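# Place three loose gears on furnace tray, small end up

## Task

Set each of the three loose gears down in an unoccupied spot on the furnace tray with its narrower end pointing upward, then open the grippers and release them.

## Robot and tools

Robot: two arms, left_arm and right_arm, each with six joints and a two-finger gripper. Joint order on every arm, in commands and in every per-joint list of a result: waist, shoulder, elbow, wrist pitch, wrist yaw, wrist roll. The last three of the elbow, wrist pitch and wrist yaw group run opposite to the URDF: for elbow, wrist pitch and wrist yaw, your numbers have the reverse sign of URDF angles. Stated ranges in URDF sign (rad): waist -2.880 to 2.880, shoulder 0.000 to 3.142, elbow 0.000 to 3.019, wrist pitch -1.693 to 1.571, wrist yaw -1.571 to 1.571, wrist roll -2.094 to 2.094. So elbow in your numbers spans about -3.019 to 0. True ends may differ by up to 0.019 rad.

Frame: one shared world frame. Origin on the table top midway between the arms, +z up, +x outward over the table, left_arm on the +y side (the names are not image sides). Gripper fingers point along the gripper's +z and close along its y. end_effector_position is the point between the pads, roughly 1 cm behind the fingertips; printed positions can be wrong, more so when the arm is stretched out.

execute_actions(actions): a list of up to 15 actions, run in order; an empty list just reports state and images. Each action is a list of 1 to 15 rows; each row lasts one 1/30 s step, and if fewer than 15 rows are given the last one repeats to fill 15 steps (0.5 s). A row is one flat list of 14 numbers, all in [-1, 1], covering both arms even if one stays still: left_arm's 6 joint values then its opening, then right_arm's 6 joint values then its opening. Joint values are offsets, scaled so 1.0 equals 1.264 rad (waist), 1.32 (shoulder), 1.276 (elbow), 1.83 (wrist pitch), 1.686 (wrist yaw), 2.022 (wrist roll). Every row in an action is an offset from the angles the joints had when that action began, not from the preceding row; for a call's first action that is the last reported state. Opening is absolute: +1 fully open, -1 closed. An action asking any joint more than 0.019 rad beyond its range end is refused for both arms; if the first action fails that check or any action is malformed, nothing in the call runs. A joint driven into its real end stops there and the result may print "joint sent to its limit"; absence of that line proves nothing.

move(target, speed, blocking): target is one 14-number row as above, offsets measured from the "Joint positions" of the latest result that shows them (not from where the arm is when the move starts). Finger values are applied immediately. Joints follow synchronized paths so grippers trace curves; speed (rad/s, 0.01 to 2, default 0.5) caps the joint with farthest to go; paths last 0.5 to 10 s and are cut off at 10 s. Paths ignore obstacles and the other arm. Faster motion and targets placed deeper past contact mean harder impacts and presses. Result adds a "move:" line: ending (done, off_target, moving, held, fault), limits=held or limits=none, and each arm's joint farthest from target. blocking=false returns after 0.5 s while motion continues; before sending further actions or moves, call wait (wait(0) to check) or stop.

wait(seconds): 0 to 10 s, arms keep their last command; returns early if a running move ends. stop(): brakes a running move (needs room; fingers continue). zoom_image(camera, region): camera is cam_high, cam_left_wrist or cam_right_wrist; region [x0, y0, x1, y1] in pixels of that 504x504 image, origin top-left, at most 504 by 504. finished_scene(scene): pass the current scene number; final, and the goal must already hold and stay held.

Results: per arm pose (position in m, quaternion wxyz); Joint positions and Joint velocities, six joints (rad, rad/s) plus finger gap (m; 0.094 fully open); Joint targets (what joints are currently driven toward, may drift); grip_measured on the command scale (each gripper may read off by about 1 mm). "joint command not followed" means a clearance check altered some joint targets; the rest still ran. FAULT, MOTOR HOT (from 85 °C) and OVER-TEMPERATURE FAULT (100 °C; that arm goes limp and falls) lines warn of stops.

Motion limits: each step a joint target may lead its measured angle by at most 0.264 (waist), 0.32 (shoulder), 0.276 (elbow), 0.33 (wrist pitch), 0.186 (wrist yaw), 0.522 (wrist roll) rad, and targets that would shift the gripper over 70 mm are scaled back, so big changes take several actions and may need re-commanding. Arms sag under zero offsets: resend offsets toward the desired angles and push further if still short.

Gripping: to hold a gear, command an opening about 0.03 under grip_measured (less for a lighter hold). Pad force tops out around 50 to 62 N. Holding heats motors, even while you think; the robot keeps its last command during thinking.

Cameras: cam_high (fixed, overhead), cam_left_wrist, cam_right_wrist, all 504x504, with calibrations given; actual poses may be a few degrees and millimetres off.

Avoid: knocking anything off the table, letting the arms collide or press each other, fast impacts, hard pushes, drops and slips. Expect occasional tugs on held parts or pushes on loose ones. Prefer smooth, direct motion.

Each tool is called after "Request:" as name(argument=value, ...), one argument or row to a line, values as JSON.

## Session

Request:
execute_actions(
  actions=[],
)

Scene clock: 0.00 s.
left_arm: end_effector_position=(+0.3538, +0.0072, +0.1764) grip_measured=+1.000 end_effector_quat_wxyz=(-0.182, +0.355, +0.777, -0.487) | right_arm: end_effector_position=(+0.0684, -0.7260, +0.3243) grip_measured=+1.000 end_effector_quat_wxyz=(-0.169, -0.288, +0.940, -0.075)
Joint names: [waist, shoulder, elbow, wrist pitch, wrist yaw, wrist roll]
Joint positions: left_arm=[-0.461  1.847 -1.428  1.632 -1.027  0.618  0.094] | right_arm=[-1.102  1.383 -1.495  1.565 -0.354 -1.78   0.094]
Joint velocities: left_arm=[-0.005 -0.005  0.002  0.017  0.037  0.022  0.   ] | right_arm=[-0.005 -0.015 -0.017  0.002  0.022 -0.037  0.   ]
Joint targets: left_arm=[-0.461 1.843 -1.451 1.633 -1.027 0.618] | right_arm=[-1.102 1.380 -1.524 1.563 -0.354 -1.780]
camera_calibration (this result's frames):
cam_left_wrist: T_world_to_cam=[[-0.375249, -0.261508, 0.88927, -0.027807], [-0.17474, 0.962134, 0.2092, 0.02236], [-0.910304, -0.076889, -0.406736, 0.519888], [0, 0, 0, 1]] pos_world=[0.466729, 0.0111886, 0.231507]
cam_right_wrist: T_world_to_cam=[[0.567543, -0.822691, 0.0327821, -0.646274], [-0.468398, -0.289872, 0.834612, -0.442289], [-0.677125, -0.489033, -0.549862, -0.00589124], [0, 0, 0, 1]] pos_world=[0.155632, -0.662773, 0.387087]

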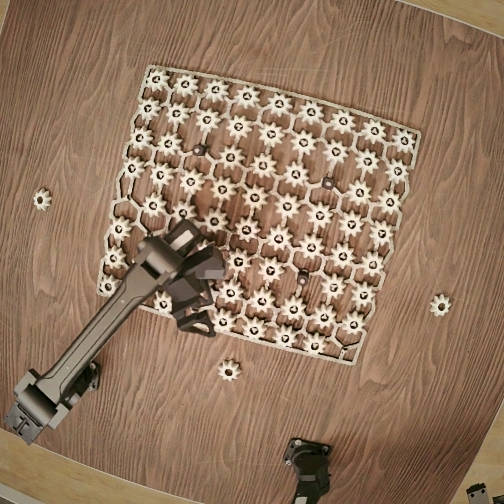

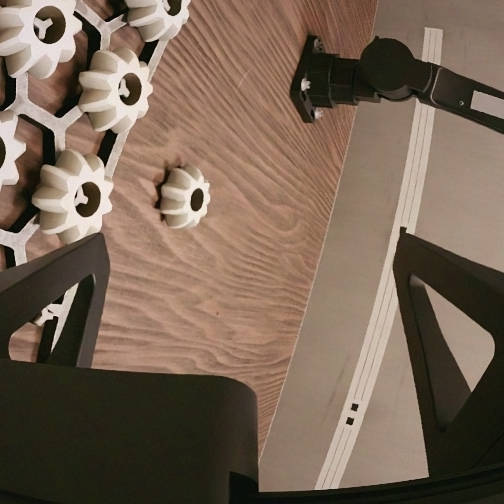

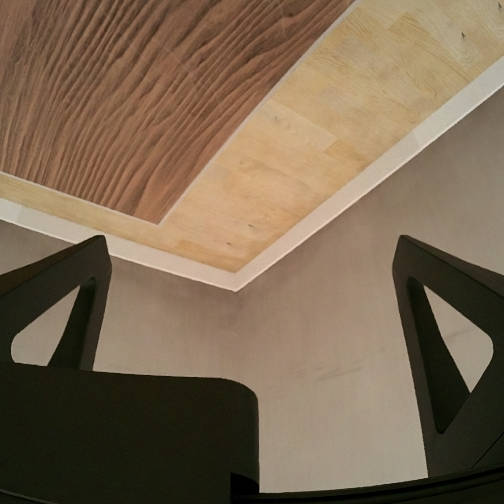

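Request:
zoom_image(
  camera="cam_high",
  region=[90,55,430,375],
)

Request:
zoom_image(
  camera="cam_high",
  region=[0,160,260,400],
)

Request:
zoom_image(
  camera="cam_high",
  region=[280,240,504,400],
)

Region (90, 55, 430, 375) of cam_high's 504x504 image, scaled by 1.482, with more detail than that image has; it fills the top 474 rows of this view, and the rest is white.

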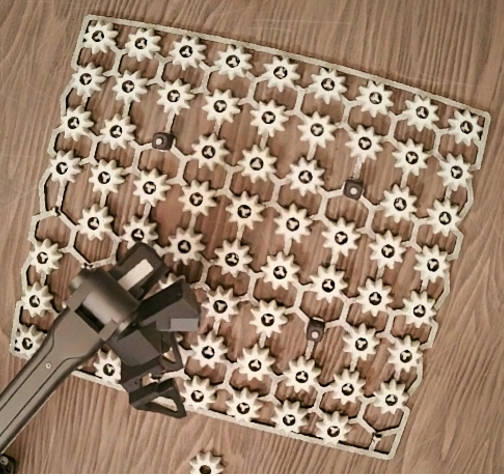

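Region (0, 160, 260, 400) of cam_high's 504x504 image, scaled by 1.938, with more detail than that image has; it fills the top 465 rows of this view, and the rest is white.

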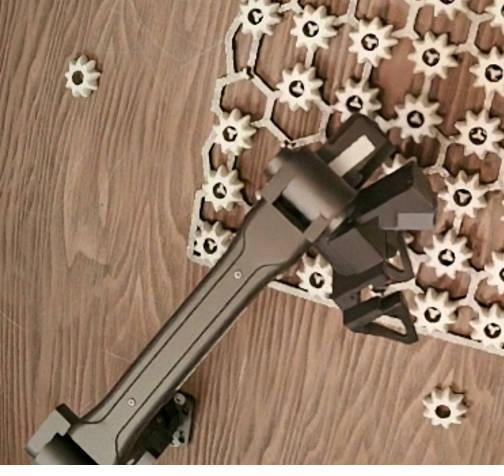

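Region (280, 240, 504, 400) of cam_high's 504x504 image, scaled by 2.250, with more detail than that image has; it fills the top 360 rows of this view, and the rest is white.

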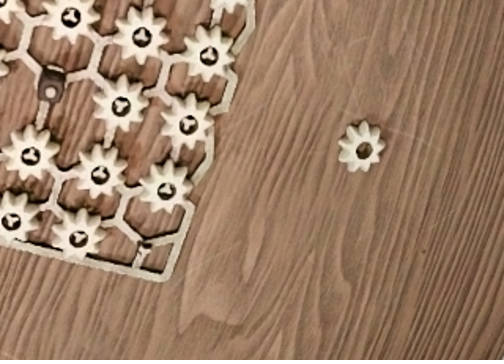

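Request:
zoom_image(
  camera="cam_left_wrist",
  region=[130,140,260,250],
)

Request:
zoom_image(
  camera="cam_high",
  region=[10,170,80,230],
)

Request:
zoom_image(
  camera="cam_high",
  region=[410,275,480,335],
)

Request:
zoom_image(
  camera="cam_high",
  region=[195,330,265,390],
)

Region (130, 140, 260, 250) of cam_left_wrist's 504x504 image, scaled by 3.877, with more detail than that image has; it fills the top 426 rows of this view, and the rest is white.

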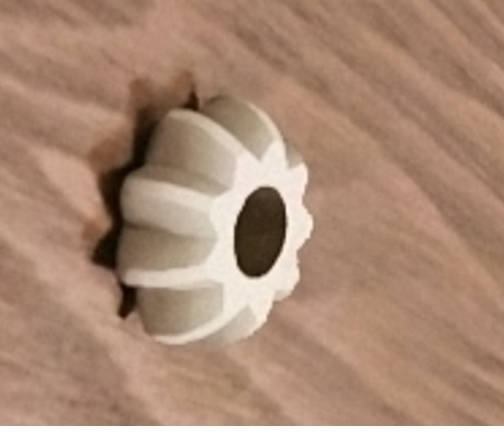

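Region (10, 170, 80, 230) of cam_high's 504x504 image, scaled by 7.200, with more detail than that image has; it fills the top 432 rows of this view, and the rest is white.

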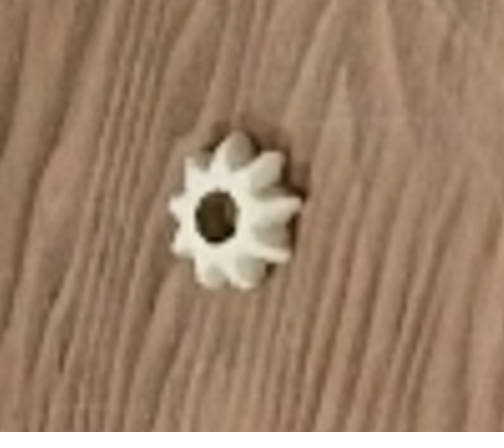

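Region (410, 275, 480, 335) of cam_high's 504x504 image, scaled by 7.200, with more detail than that image has; it fills the top 432 rows of this view, and the rest is white.

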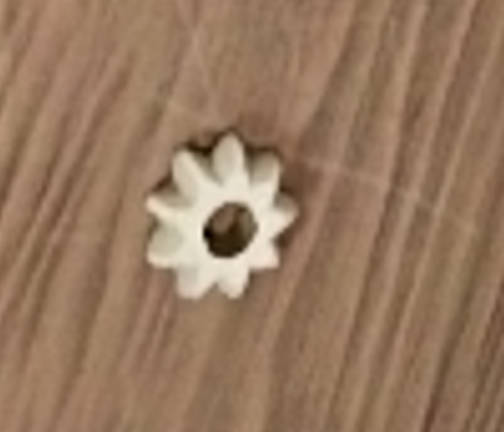

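Region (195, 330, 265, 390) of cam_high's 504x504 image, scaled by 7.200, with more detail than that image has; it fills the top 432 rows of this view, and the rest is white.

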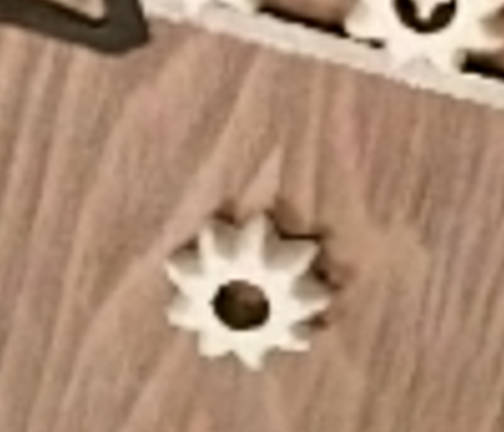

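Request:
move(
  target=[0.723,-0.14,0.055,-0.235,0.612,-0.308,0.8, 0.625,0.355,-0.08,-0.167,0.212,0.882,0.8],
  speed=1.1,
)

Scene clock: 6.90 s.
left_arm: end_effector_position=(+0.4823, +0.5642, +0.1281) grip_measured=+0.802 end_effector_quat_wxyz=(+0.012, -0.199, +0.980, +0.005) | right_arm: end_effector_position=(+0.4734, -0.5097, +0.1204) grip_measured=+0.801 end_effector_quat_wxyz=(+0.002, +0.177, +0.984, +0.001)
Joint names: [waist, shoulder, elbow, wrist pitch, wrist yaw, wrist roll]
Joint positions: left_arm=[ 0.463  1.691 -1.359  1.214  0.005  0.009  0.085] | right_arm=[-0.303  1.841 -1.547  1.273  0.002 -0.008  0.085]
Joint velocities: left_arm=[ 0.005 -0.005  0.012  0.012  0.022  0.007 -0.001] | right_arm=[ 0.005  0.005  0.017  0.007  0.007 -0.022 -0.   ]
Joint targets: left_arm=[0.453 1.662 -1.357 1.201 0.005 -0.005] | right_arm=[-0.312 1.852 -1.597 1.259 0.004 0.003]
move: off_target (left_arm, right_arm); limits=none; left_arm: farthest joint: the shoulder, 0.029 radians from its target (0.185 radians at the start); right_arm: farthest joint: the elbow, 0.050 radians from its target (0.102 radians at the start)
camera_calibration (this result's frames):
cam_left_wrist: T_world_to_cam=[[0.381854, -0.924218, 0.00305221, 0.331324], [-0.760083, -0.312158, 0.56994, 0.474064], [-0.525795, -0.219954, -0.821681, 0.608473], [0, 0, 0, 1]] pos_world=[0.553743, 0.588034, 0.228771]
cam_right_wrist: T_world_to_cam=[[-0.344732, -0.938626, -0.0118591, -0.313371], [-0.768851, 0.275085, 0.577231, 0.441497], [-0.538542, 0.208108, -0.816495, 0.583885], [0, 0, 0, 1]] pos_world=[0.545863, -0.537099, 0.218177]

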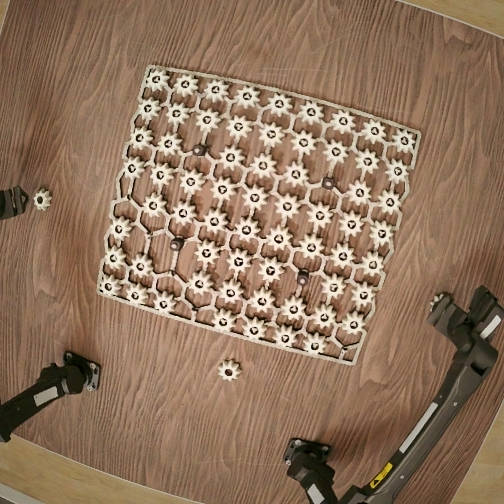

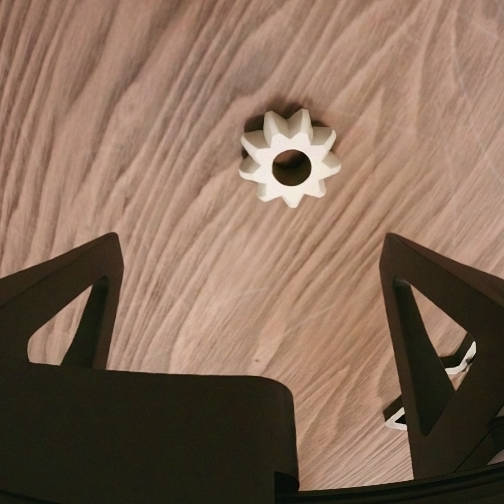

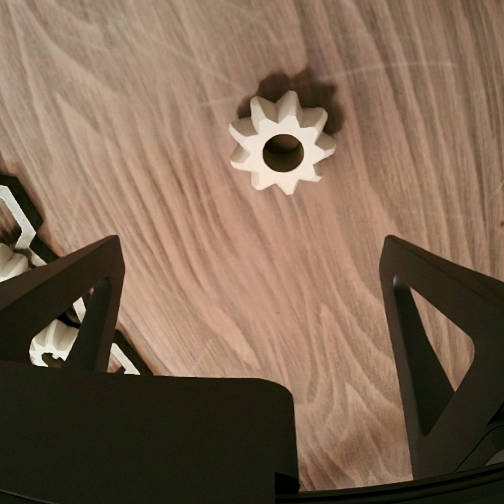

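Request:
zoom_image(
  camera="cam_left_wrist",
  region=[220,90,360,230],
)

Request:
zoom_image(
  camera="cam_right_wrist",
  region=[210,70,360,210],
)

Request:
zoom_image(
  camera="cam_high",
  region=[85,150,265,340],
)

Region (220, 90, 360, 230) of cam_left_wrist's 504x504 image, scaled by 3.600, with more detail than that image has.

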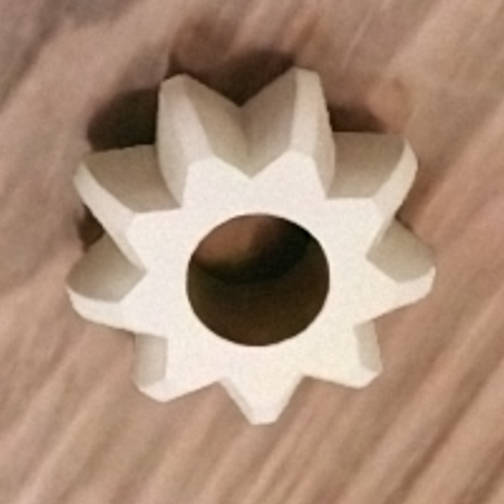

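Region (210, 70, 360, 210) of cam_right_wrist's 504x504 image, scaled by 3.360, with more detail than that image has; it fills the top 470 rows of this view, and the rest is white.

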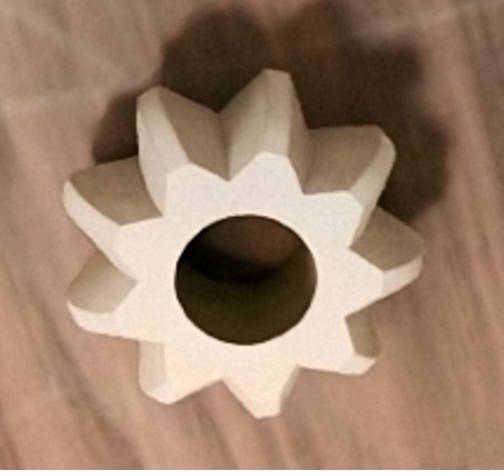

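Region (85, 150, 265, 340) of cam_high's 504x504 image, scaled by 2.653, with more detail than that image has; it fills the left 477 columns of this view, and the rest is white.

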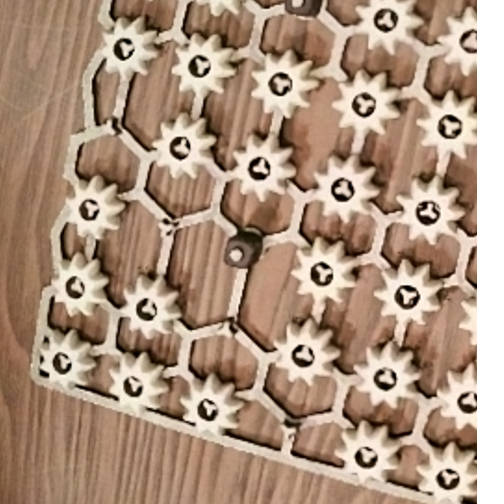

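Request:
move(
  target=[-0.039,0.095,0.118,-0.1425,0,-0.005,0.7, -0.027,0.0867,0.0935,-0.132,0,0.004,0.7],
  speed=0.4,
)

Scene clock: 10.03 s.
left_arm: end_effector_position=(+0.4805, +0.5420, +0.0218) grip_measured=+0.702 end_effector_quat_wxyz=(+0.002, -0.179, +0.984, +0.003) | right_arm: end_effector_position=(+0.4663, -0.5228, +0.0191) grip_measured=+0.702 end_effector_quat_wxyz=(-0.001, +0.191, +0.982, +0.001)
Joint names: [waist, shoulder, elbow, wrist pitch, wrist yaw, wrist roll]
Joint positions: left_arm=[ 0.423  1.804 -1.204  0.966  0.005  0.009  0.08 ] | right_arm=[-0.329  1.947 -1.417  1.044  0.002 -0.008  0.08 ]
Joint velocities: left_arm=[-0.005 -0.005 -0.007 -0.002 -0.022  0.037 -0.001] | right_arm=[-0.005  0.005 -0.027 -0.012 -0.037 -0.022 -0.001]
Joint targets: left_arm=[0.414 1.816 -1.208 0.954 0.005 -0.001] | right_arm=[-0.337 1.956 -1.427 1.031 0.002 -0.000]
move: done; limits=none; left_arm: farthest joint: the shoulder, 0.013 radians from its target (0.126 radians at the start); right_arm: farthest joint: the wrist pitch, 0.013 radians from its target (0.241 radians at the start)
camera_calibration (this result's frames):
cam_left_wrist: T_world_to_cam=[[0.344957, -0.938612, 0.00342161, 0.337293], [-0.76097, -0.277533, 0.58643, 0.507697], [-0.549481, -0.204897, -0.809993, 0.5182], [0, 0, 0, 1]] pos_world=[0.554732, 0.563667, 0.120855]
cam_right_wrist: T_world_to_cam=[[-0.370092, -0.928919, -0.0119354, -0.312408], [-0.757849, 0.294455, 0.582204, 0.503031], [-0.537306, 0.224514, -0.812955, 0.507933], [0, 0, 0, 1]] pos_world=[0.538517, -0.552359, 0.116331]

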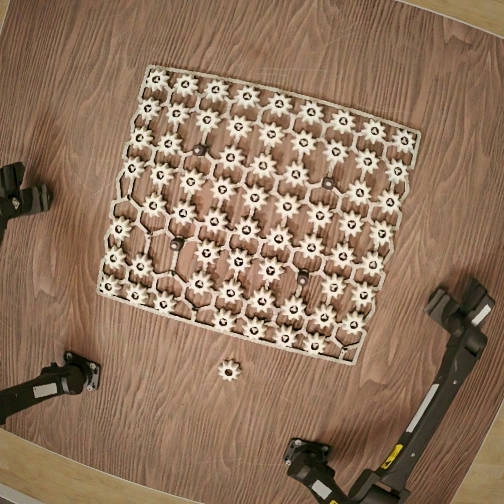

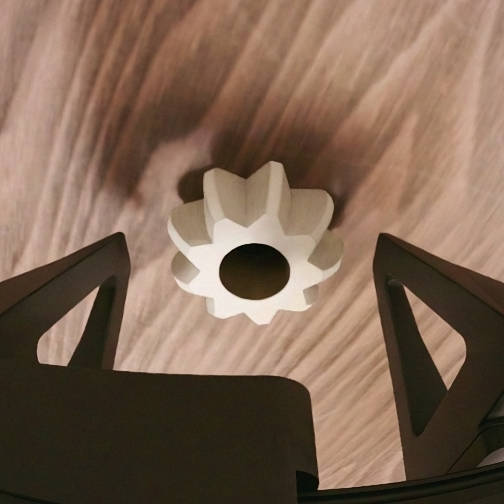

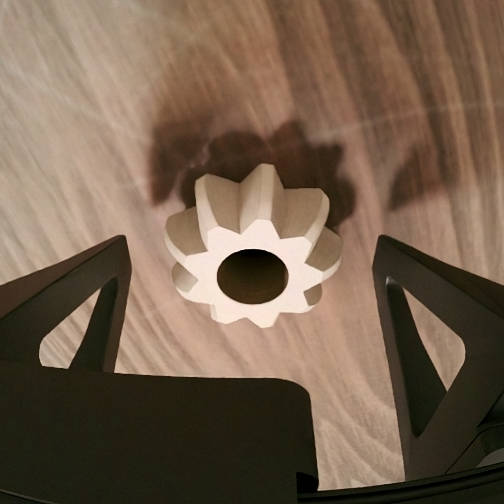

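Request:
execute_actions(
  actions=[
    [[0,0.012,0,-0.011,0,0,0.6,0,0.009,-0.006,-0.01,0,0,0.6],[0,0.014,0.001,-0.013,0,0,0.6,0,0.01,-0.005,-0.011,0,0,0.6],[0,0.016,0.002,-0.015,0,0,0.6,0,0.012,-0.004,-0.012,0,0,0.6],[0,0.018,0.003,-0.017,0,0,0.6,0,0.013,-0.004,-0.0135,0,0,0.6]],
  ],
)

Scene clock: 11.27 s.
left_arm: end_effector_position=(+0.4846, +0.5435, +0.0218) grip_measured=+0.602 end_effector_quat_wxyz=(+0.011, -0.179, +0.984, +0.004) | right_arm: end_effector_position=(+0.4689, -0.5239, +0.0191) grip_measured=+0.602 end_effector_quat_wxyz=(+0.004, +0.191, +0.982, +0.000)
Joint names: [waist, shoulder, elbow, wrist pitch, wrist yaw, wrist roll]
Joint positions: left_arm=[ 0.423  1.804 -1.204  0.948  0.005  0.009  0.075] | right_arm=[-0.329  1.947 -1.417  1.033  0.002 -0.008  0.075]
Joint velocities: left_arm=[-0.005  0.015  0.002 -0.007  0.007  0.007 -0.   ] | right_arm=[ 0.005 -0.005  0.007 -0.002  0.066 -0.022 -0.   ]
Joint targets: left_arm=[0.423 1.828 -1.200 0.935 0.005 0.009] | right_arm=[-0.329 1.964 -1.422 1.019 0.002 -0.008]
camera_calibration (this result's frames):
cam_left_wrist: T_world_to_cam=[[0.344903, -0.938633, 0.00310246, 0.337416], [-0.770651, -0.281287, 0.571817, 0.518286], [-0.535854, -0.199612, -0.820375, 0.511581], [0, 0, 0, 1]] pos_world=[0.557174, 0.564614, 0.122277]
cam_right_wrist: T_world_to_cam=[[-0.369966, -0.92897, -0.0117943, -0.312531], [-0.763958, 0.296976, 0.572863, 0.509679], [-0.52867, 0.22095, -0.819566, 0.503786], [0, 0, 0, 1]] pos_world=[0.540084, -0.553006, 0.117223]

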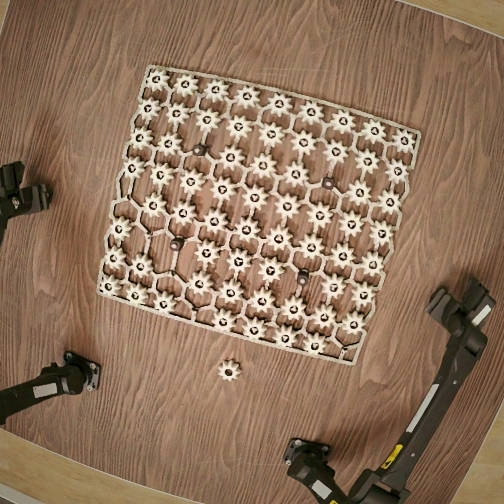

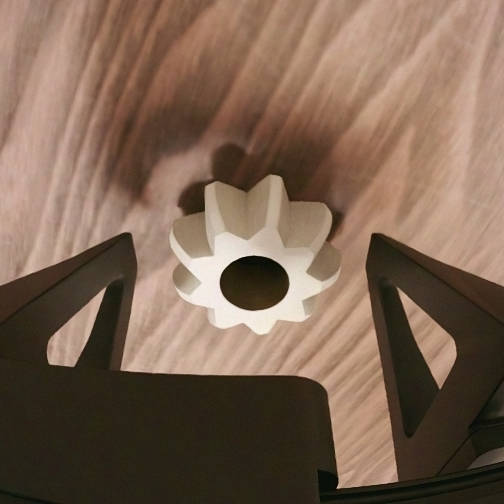

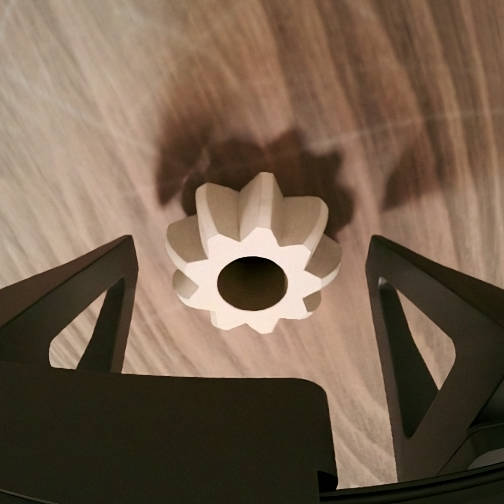

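Request:
execute_actions(
  actions=[
    [[0,0.008,0.006,-0.012,0,0,0.6,0,0.007,0,-0.012,0,0,0.6],[0,0.008,0.009,-0.014,0,0,0.6,0,0.007,0.002,-0.016,0,0,0.6],[0,0.008,0.012,-0.016,0,0,0.6,0,0.007,0.004,-0.02,0,0,0.6],[0,0.008,0.015,-0.018,0,0,0.6,0,0.007,0.006,-0.024,0,0,0.6],[0,0.008,0.017,-0.018,0,0,0.6,0,0.007,0.007,-0.024,0,0,0.6]],
  ],
)

Scene clock: 12.97 s.
left_arm: end_effector_position=(+0.4798, +0.5417, +0.0150) grip_measured=+0.602 end_effector_quat_wxyz=(+0.010, -0.179, +0.984, +0.004) | right_arm: end_effector_position=(+0.4705, -0.5245, +0.0149) grip_measured=+0.602 end_effector_quat_wxyz=(+0.013, +0.191, +0.982, -0.002)
Joint names: [waist, shoulder, elbow, wrist pitch, wrist yaw, wrist roll]
Joint positions: left_arm=[ 0.423  1.804 -1.182  0.928  0.005  0.009  0.075] | right_arm=[-0.329  1.947 -1.404  1.003  0.002 -0.008  0.075]
Joint velocities: left_arm=[-0.015 -0.005  0.007 -0.012 -0.022  0.022  0.   ] | right_arm=[-0.015 -0.005 -0.002 -0.007 -0.007 -0.007  0.001]
Joint targets: left_arm=[0.423 1.814 -1.182 0.915 0.005 0.009] | right_arm=[-0.329 1.956 -1.408 0.989 0.002 -0.008]
camera_calibration (this result's frames):
cam_left_wrist: T_world_to_cam=[[0.344908, -0.938631, 0.00313647, 0.337339], [-0.769633, -0.280893, 0.57338, 0.517164], [-0.537312, -0.200178, -0.819283, 0.503988], [0, 0, 0, 1]] pos_world=[0.552474, 0.562792, 0.11532]
cam_right_wrist: T_world_to_cam=[[-0.369781, -0.929047, -0.0115798, -0.312732], [-0.772937, 0.300682, 0.558712, 0.519843], [-0.515588, 0.215551, -0.829281, 0.492477], [0, 0, 0, 1]] pos_world=[0.540079, -0.553004, 0.114338]

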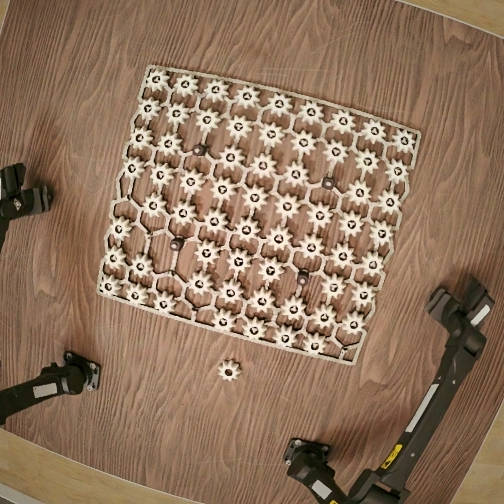

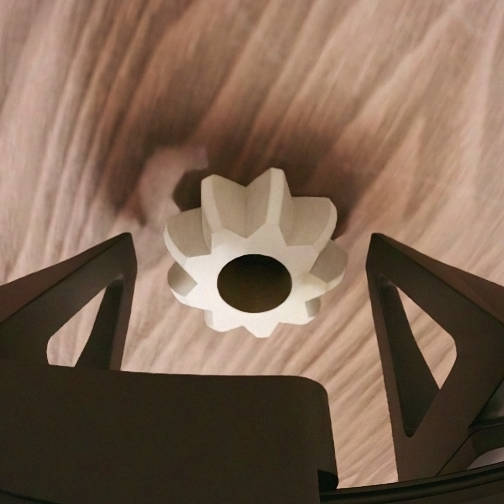

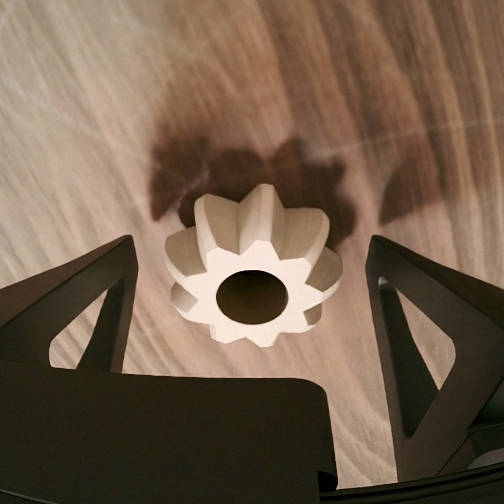

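Request:
execute_actions(
  actions=[],
)

Scene clock: 14.13 s.
left_arm: end_effector_position=(+0.4798, +0.5417, +0.0150) grip_measured=+0.602 end_effector_quat_wxyz=(+0.010, -0.179, +0.984, +0.004) | right_arm: end_effector_position=(+0.4705, -0.5245, +0.0149) grip_measured=+0.602 end_effector_quat_wxyz=(+0.013, +0.191, +0.982, -0.002)
Joint names: [waist, shoulder, elbow, wrist pitch, wrist yaw, wrist roll]
Joint positions: left_arm=[ 0.423  1.804 -1.182  0.928  0.005  0.009  0.075] | right_arm=[-0.329  1.947 -1.404  1.003  0.002 -0.008  0.075]
Joint velocities: left_arm=[ 0.005 -0.005  0.007  0.012  0.007 -0.007 -0.001] | right_arm=[-0.005 -0.015  0.002  0.007 -0.007 -0.022  0.   ]
Joint targets: left_arm=[0.423 1.814 -1.182 0.915 0.005 0.009] | right_arm=[-0.329 1.956 -1.408 0.989 0.002 -0.008]
camera_calibration (this result's frames):
cam_left_wrist: T_world_to_cam=[[0.344908, -0.938631, 0.00313647, 0.337339], [-0.769633, -0.280893, 0.57338, 0.517164], [-0.537312, -0.200178, -0.819283, 0.503988], [0, 0, 0, 1]] pos_world=[0.552474, 0.562792, 0.11532]
cam_right_wrist: T_world_to_cam=[[-0.369781, -0.929047, -0.0115798, -0.312732], [-0.772937, 0.300682, 0.558712, 0.519843], [-0.515588, 0.215551, -0.829281, 0.492477], [0, 0, 0, 1]] pos_world=[0.540079, -0.553004, 0.114338]

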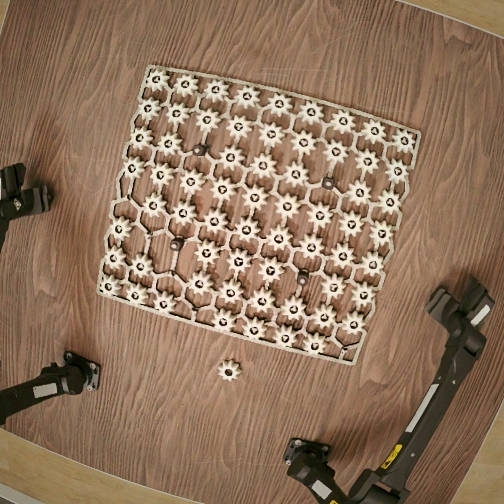

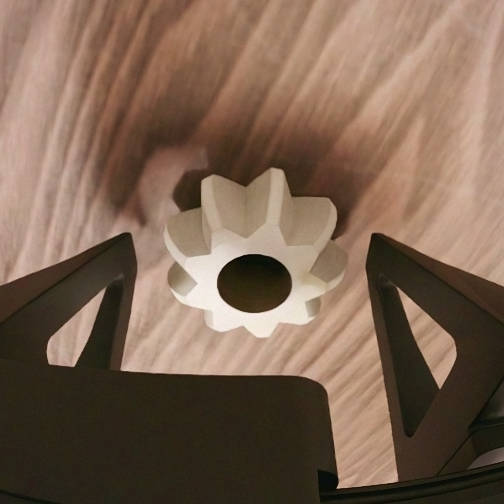

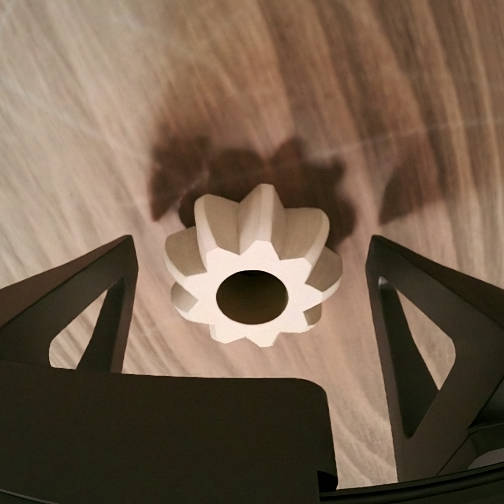

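Request:
execute_actions(
  actions=[
    [[0,0.0076,0,-0.007,0,0,0.45,0,0.007,-0.003,0.016,0,0,0.6],[0,0.0076,0,-0.007,0,0,0.4,0,0.007,-0.003,0.016,0,0,0.55],[0,0.0076,0,-0.007,0,0,0.35,0,0.007,-0.003,0.016,0,0,0.5],[0,0.0076,0,-0.007,0,0,0.3,0,0.007,-0.003,0.016,0,0,0.45],[0,0.0076,0,-0.007,0,0,0.28,0,0.007,-0.003,0.016,0,0,0.4],[0,0.0076,0,-0.007,0,0,0.26,0,0.007,-0.003,0.016,0,0,0.36],[0,0.0076,0,-0.007,0,0,0.24,0,0.007,-0.003,0.016,0,0,0.32],[0,0.0076,0,-0.007,0,0,0.22,0,0.007,-0.003,0.016,0,0,0.29],[0,0.0076,0,-0.007,0,0,0.2,0,0.007,-0.003,0.016,0,0,0.26],[0,0.0076,0,-0.007,0,0,0.18,0,0.007,-0.003,0.016,0,0,0.24],[0,0.0076,0,-0.007,0,0,0.16,0,0.007,-0.003,0.016,0,0,0.22],[0,0.0076,0,-0.007,0,0,0.14,0,0.007,-0.003,0.016,0,0,0.2],[0,0.0076,0,-0.007,0,0,0.12,0,0.007,-0.003,0.016,0,0,0.17],[0,0.0076,0,-0.007,0,0,0.12,0,0.007,-0.003,0.016,0,0,0.14],[0,0.0076,0,-0.007,0,0,0.12,0,0.007,-0.003,0.016,0,0,0.12]],
  ],
)

Scene clock: 15.27 s.
left_arm: end_effector_position=(+0.4799, +0.5413, +0.0150) grip_measured=+0.150 end_effector_quat_wxyz=(+0.010, -0.179, +0.984, +0.003) | right_arm: end_effector_position=(+0.4662, -0.5232, +0.0148) grip_measured=+0.167 end_effector_quat_wxyz=(+0.004, +0.191, +0.982, -0.000)
Joint names: [waist, shoulder, elbow, wrist pitch, wrist yaw, wrist roll]
Joint positions: left_arm=[ 0.423  1.804 -1.182  0.928  0.003  0.009  0.054] | right_arm=[-0.33   1.947 -1.404  1.021  0.001 -0.008  0.055]
Joint velocities: left_arm=[-0.015 -0.015  0.012  0.002  0.081  0.051  0.001] | right_arm=[-0.005 -0.005  0.002 -0.002  0.066 -0.007 -0.   ]
Joint targets: left_arm=[0.423 1.814 -1.182 0.916 0.005 0.009] | right_arm=[-0.330 1.956 -1.408 1.032 0.002 -0.008]
camera_calibration (this result's frames):
cam_left_wrist: T_world_to_cam=[[0.344869, -0.938637, 0.00504312, 0.337005], [-0.770039, -0.279843, 0.573348, 0.516797], [-0.536755, -0.201613, -0.819296, 0.5045], [0, 0, 0, 1]] pos_world=[0.552524, 0.562662, 0.115331]
cam_right_wrist: T_world_to_cam=[[-0.370346, -0.928833, -0.0106643, -0.312722], [-0.762985, 0.297631, 0.57382, 0.509684], [-0.529809, 0.220648, -0.818912, 0.499046], [0, 0, 0, 1]] pos_world=[0.537465, -0.552278, 0.112873]

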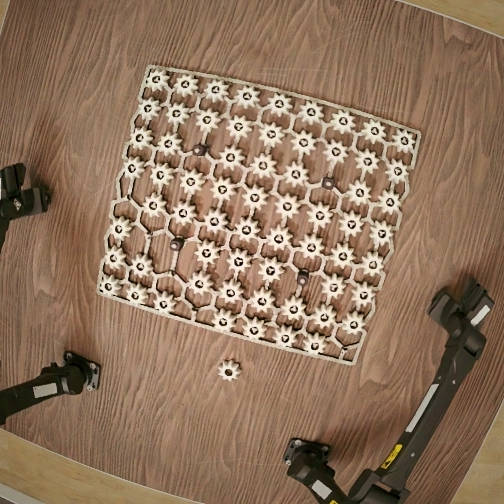

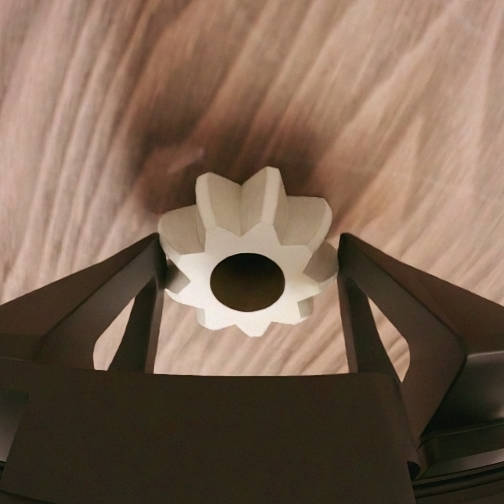

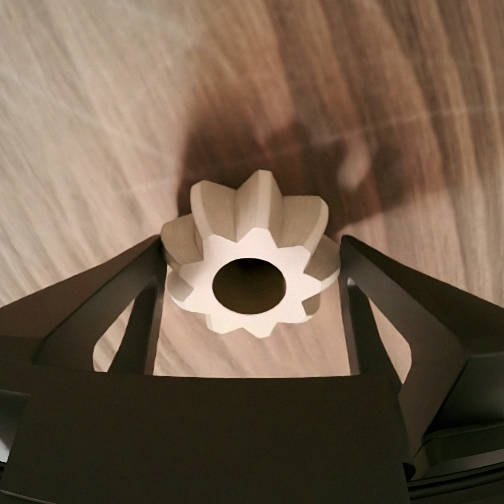

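Request:
execute_actions(
  actions=[
    [[0,0.0076,0,-0.007,0,0,0.11,0,0.007,-0.003,0.008,0,0,0.12]],
  ],
)

Scene clock: 15.93 s.
left_arm: end_effector_position=(+0.4799, +0.5413, +0.0150) grip_measured=+0.150 end_effector_quat_wxyz=(+0.010, -0.179, +0.984, +0.003) | right_arm: end_effector_position=(+0.4662, -0.5232, +0.0148) grip_measured=+0.167 end_effector_quat_wxyz=(+0.004, +0.191, +0.982, -0.000)
Joint names: [waist, shoulder, elbow, wrist pitch, wrist yaw, wrist roll]
Joint positions: left_arm=[ 0.423  1.804 -1.182  0.928  0.003  0.009  0.054] | right_arm=[-0.33   1.947 -1.404  1.021  0.001 -0.008  0.055]
Joint velocities: left_arm=[-0.005 -0.005  0.017  0.002  0.095  0.081 -0.001] | right_arm=[ 0.005 -0.015 -0.012  0.012  0.037 -0.007  0.   ]
Joint targets: left_arm=[0.423 1.814 -1.182 0.916 0.003 0.009] | right_arm=[-0.330 1.956 -1.408 1.035 0.001 -0.008]
camera_calibration (this result's frames):
cam_left_wrist: T_world_to_cam=[[0.344869, -0.938637, 0.00504312, 0.337005], [-0.770039, -0.279843, 0.573348, 0.516797], [-0.536755, -0.201613, -0.819296, 0.5045], [0, 0, 0, 1]] pos_world=[0.552524, 0.562662, 0.115331]
cam_right_wrist: T_world_to_cam=[[-0.370346, -0.928833, -0.0106643, -0.312722], [-0.762985, 0.297631, 0.57382, 0.509684], [-0.529809, 0.220648, -0.818912, 0.499046], [0, 0, 0, 1]] pos_world=[0.537465, -0.552278, 0.112873]

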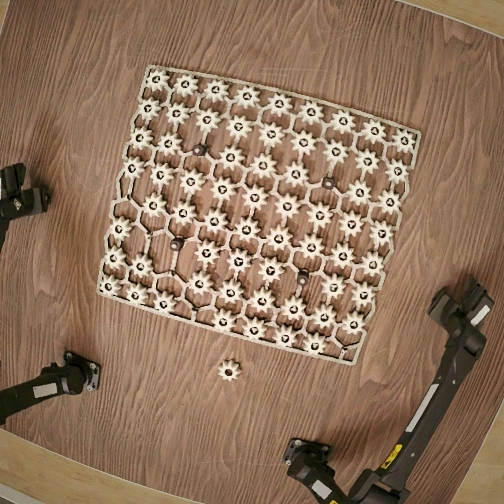

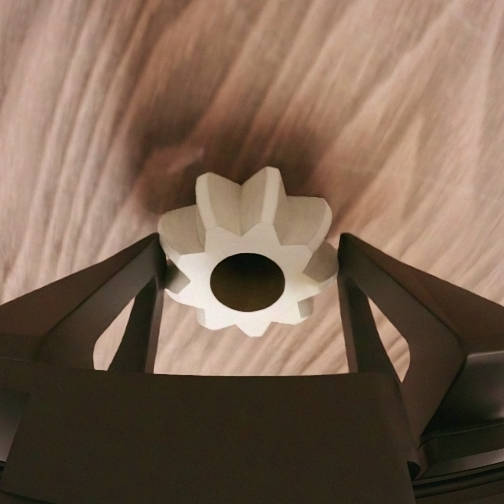

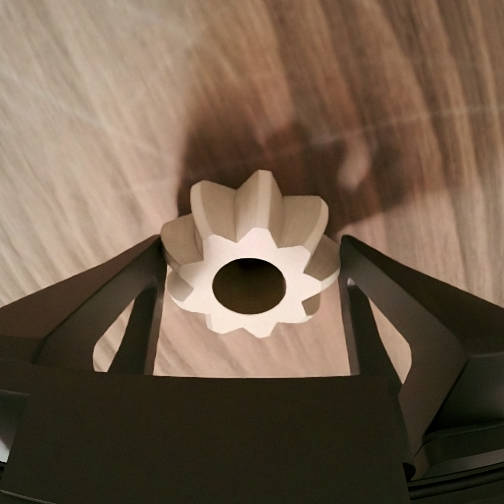

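Request:
move(
  target=[0,-0.1,-0.15,0.15,0,0,0.11,0,-0.095,-0.14,0.133,0,0,0.12],
  speed=0.4,
)

Scene clock: 18.80 s.
left_arm: end_effector_position=(+0.4815, +0.5420, +0.1100) grip_measured=+0.150 end_effector_quat_wxyz=(-0.001, -0.179, +0.984, +0.001) | right_arm: end_effector_position=(+0.4662, -0.5232, +0.1063) grip_measured=+0.167 end_effector_quat_wxyz=(-0.005, +0.191, +0.982, +0.001)
Joint names: [waist, shoulder, elbow, wrist pitch, wrist yaw, wrist roll]
Joint positions: left_arm=[ 0.423  1.7   -1.321  1.193  0.003  0.009  0.054] | right_arm=[-0.33   1.856 -1.53   1.253  0.001 -0.008  0.055]
Joint velocities: left_arm=[-0.015 -0.005 -0.002  0.012  0.037 -0.051 -0.001] | right_arm=[-0.005  0.005 -0.022  0.012 -0.037 -0.081 -0.001]
Joint targets: left_arm=[0.423 1.672 -1.374 1.203 0.003 0.009] | right_arm=[-0.330 1.821 -1.583 1.264 0.001 -0.008]
move: off_target (left_arm, right_arm); limits=none; left_arm: farthest joint: the elbow, 0.052 radians from its target (0.191 radians at the start); right_arm: farthest joint: the elbow, 0.053 radians from its target (0.178 radians at the start)
camera_calibration (this result's frames):
cam_left_wrist: T_world_to_cam=[[0.344977, -0.938595, 0.00543707, 0.336438], [-0.758026, -0.275184, 0.59133, 0.453406], [-0.553523, -0.208116, -0.806412, 0.593511], [0, 0, 0, 1]] pos_world=[0.556152, 0.564068, 0.208672]
cam_right_wrist: T_world_to_cam=[[-0.370513, -0.928764, -0.0108705, -0.311612], [-0.753977, 0.293909, 0.587482, 0.449675], [-0.542437, 0.225866, -0.809164, 0.581584], [0, 0, 0, 1]] pos_world=[0.539062, -0.552937, 0.203033]

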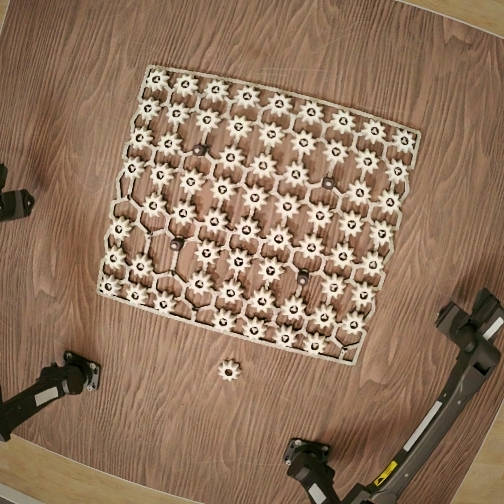

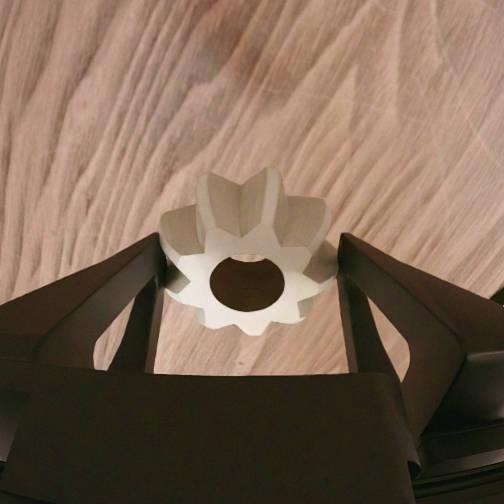

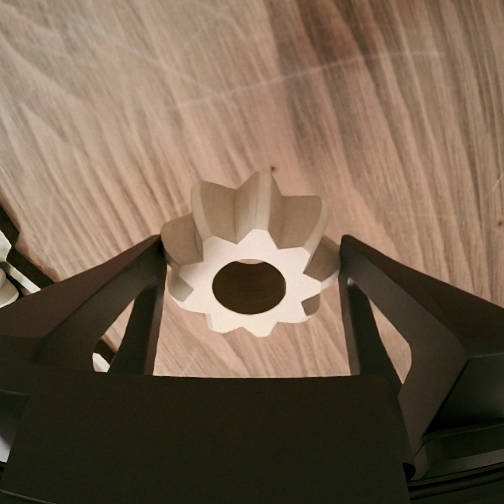

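Request:
move(
  target=[-0.411,0.058,-0.125,0.025,0,0.316,0.11,0.340,-0.418,0.470,-0.061,0,-0.372,0.12],
  speed=0.7,
)

Scene clock: 21.33 s.
left_arm: end_effector_position=(+0.5341, +0.2806, +0.1118) grip_measured=+0.151 end_effector_quat_wxyz=(-0.004, +0.387, +0.922, -0.001) | right_arm: end_effector_position=(+0.3003, -0.2984, +0.1134) grip_measured=+0.167 end_effector_quat_wxyz=(-0.001, -0.384, +0.923, +0.001)
Joint names: [waist, shoulder, elbow, wrist pitch, wrist yaw, wrist roll]
Joint positions: left_arm=[-0.108  1.766 -1.416  1.229  0.001  0.634  0.054] | right_arm=[ 0.102  1.328 -0.91   1.155  0.001 -0.748  0.055]
Joint velocities: left_arm=[ 0.005 -0.005  0.007  0.007  0.037 -0.037  0.   ] | right_arm=[-0.024 -0.005  0.032 -0.002 -0.007 -0.007  0.001]
Joint targets: left_arm=[-0.096 1.777 -1.481 1.239 0.003 0.648] | right_arm=[0.100 1.305 -0.930 1.142 0.001 -0.760]
move: off_target (left_arm, right_arm); limits=none; left_arm: farthest joint: the elbow, 0.065 radians from its target (0.159 radians at the start); right_arm: farthest joint: the shoulder, 0.024 radians from its target (0.552 radians at the start)
camera_calibration (this result's frames):
cam_left_wrist: T_world_to_cam=[[-0.719531, -0.694348, 0.0125009, 0.572137], [-0.552275, 0.583033, 0.595874, 0.069119], [-0.421032, 0.421846, -0.802981, 0.321798], [0, 0, 0, 1]] pos_world=[0.58533, 0.221215, 0.210059]
cam_right_wrist: T_world_to_cam=[[0.711987, -0.70209, -0.0120041, -0.421468], [-0.566631, -0.584547, 0.580718, -0.0633705], [-0.414733, -0.406662, -0.814016, 0.220022], [0, 0, 0, 1]] pos_world=[0.355422, -0.243477, 0.210842]

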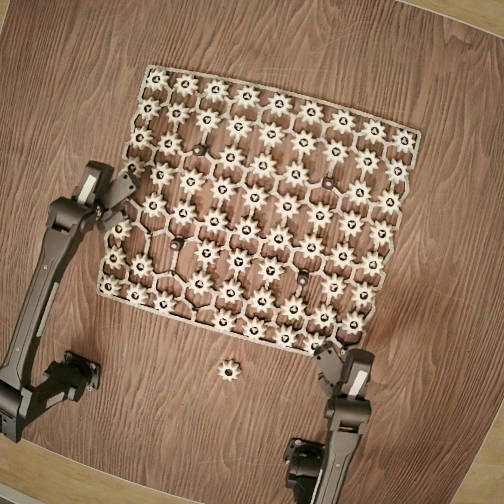

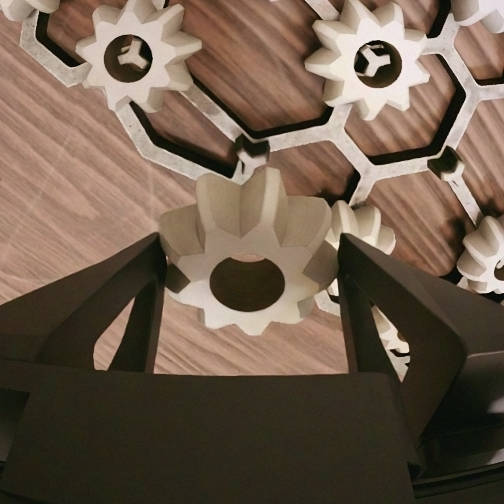

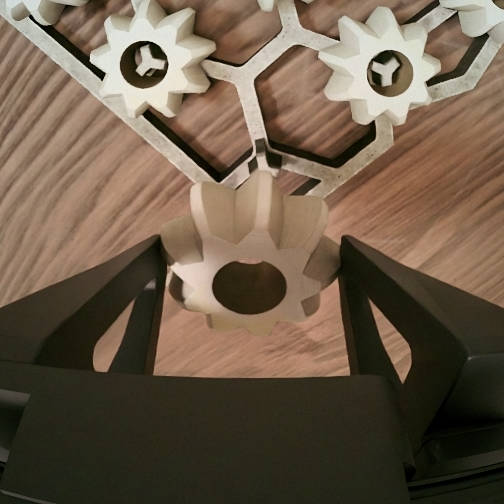

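Request:
zoom_image(
  camera="cam_right_wrist",
  region=[60,0,460,340],
)

Request:
zoom_image(
  camera="cam_left_wrist",
  region=[60,0,460,340],
)

Region (60, 0, 460, 340) of cam_right_wrist's 504x504 image, scaled by 1.260, with more detail than that image has; it fills the top 428 rows of this view, and the rest is white.

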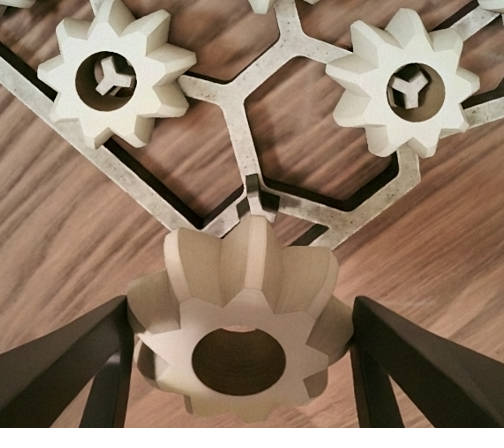

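Region (60, 0, 460, 340) of cam_left_wrist's 504x504 image, scaled by 1.260, with more detail than that image has; it fills the top 428 rows of this view, and the rest is white.

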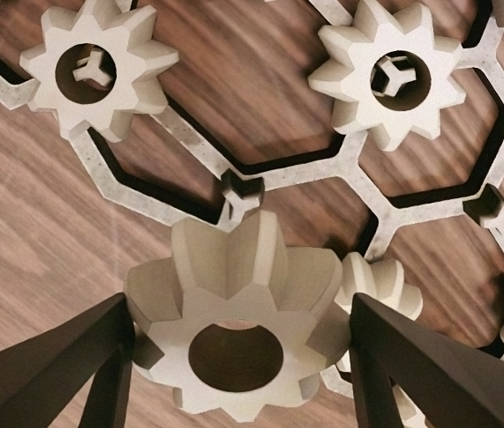

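Request:
move(
  target=[0,0.027,0.035,-0.055,0,0,0.11,-0.017,0.045,0.033,-0.063,0,0,0.12],
  speed=0.3,
)

Scene clock: 24.17 s.
left_arm: end_effector_position=(+0.5327, +0.2808, +0.0764) grip_measured=+0.151 end_effector_quat_wxyz=(-0.004, +0.387, +0.922, -0.000) | right_arm: end_effector_position=(+0.2991, -0.3025, +0.0752) grip_measured=+0.167 end_effector_quat_wxyz=(-0.007, -0.379, +0.926, +0.003)
Joint names: [waist, shoulder, elbow, wrist pitch, wrist yaw, wrist roll]
Joint positions: left_arm=[-0.108  1.798 -1.36   1.141  0.001  0.634  0.054] | right_arm=[ 0.09   1.386 -0.852  1.052  0.001 -0.749  0.055]
Joint velocities: left_arm=[ 0.005 -0.005  0.002  0.002 -0.051 -0.022  0.   ] | right_arm=[-0.005 -0.015  0.002  0.012 -0.007 -0.007  0.001]
Joint targets: left_arm=[-0.108 1.802 -1.371 1.128 0.001 0.634] | right_arm=[0.080 1.388 -0.868 1.039 0.001 -0.748]
move: done; limits=none; left_arm: farthest joint: the wrist pitch, 0.012 radians from its target (0.100 radians at the start); right_arm: farthest joint: the elbow, 0.016 radians from its target (0.042 radians at the start)
camera_calibration (this result's frames):
cam_left_wrist: T_world_to_cam=[[-0.719805, -0.694072, 0.0120463, 0.571874], [-0.5525, 0.583318, 0.595385, 0.0894402], [-0.420267, 0.421906, -0.80335, 0.292308], [0, 0, 0, 1]] pos_world=[0.583901, 0.221423, 0.174685]
cam_right_wrist: T_world_to_cam=[[0.703701, -0.710198, -0.0206122, -0.42335], [-0.565929, -0.57782, 0.588088, -0.0429133], [-0.429569, -0.402173, -0.808534, 0.192118], [0, 0, 0, 1]] pos_world=[0.356154, -0.248194, 0.171845]

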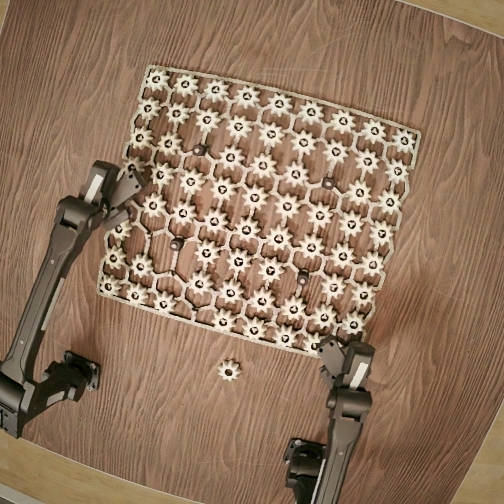

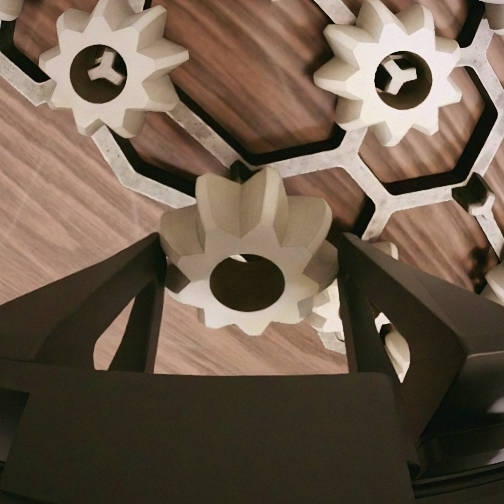

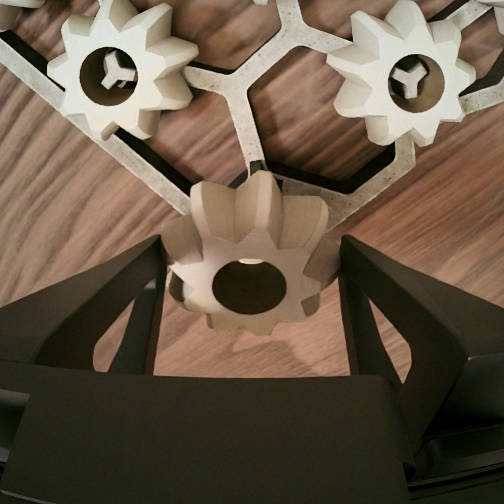

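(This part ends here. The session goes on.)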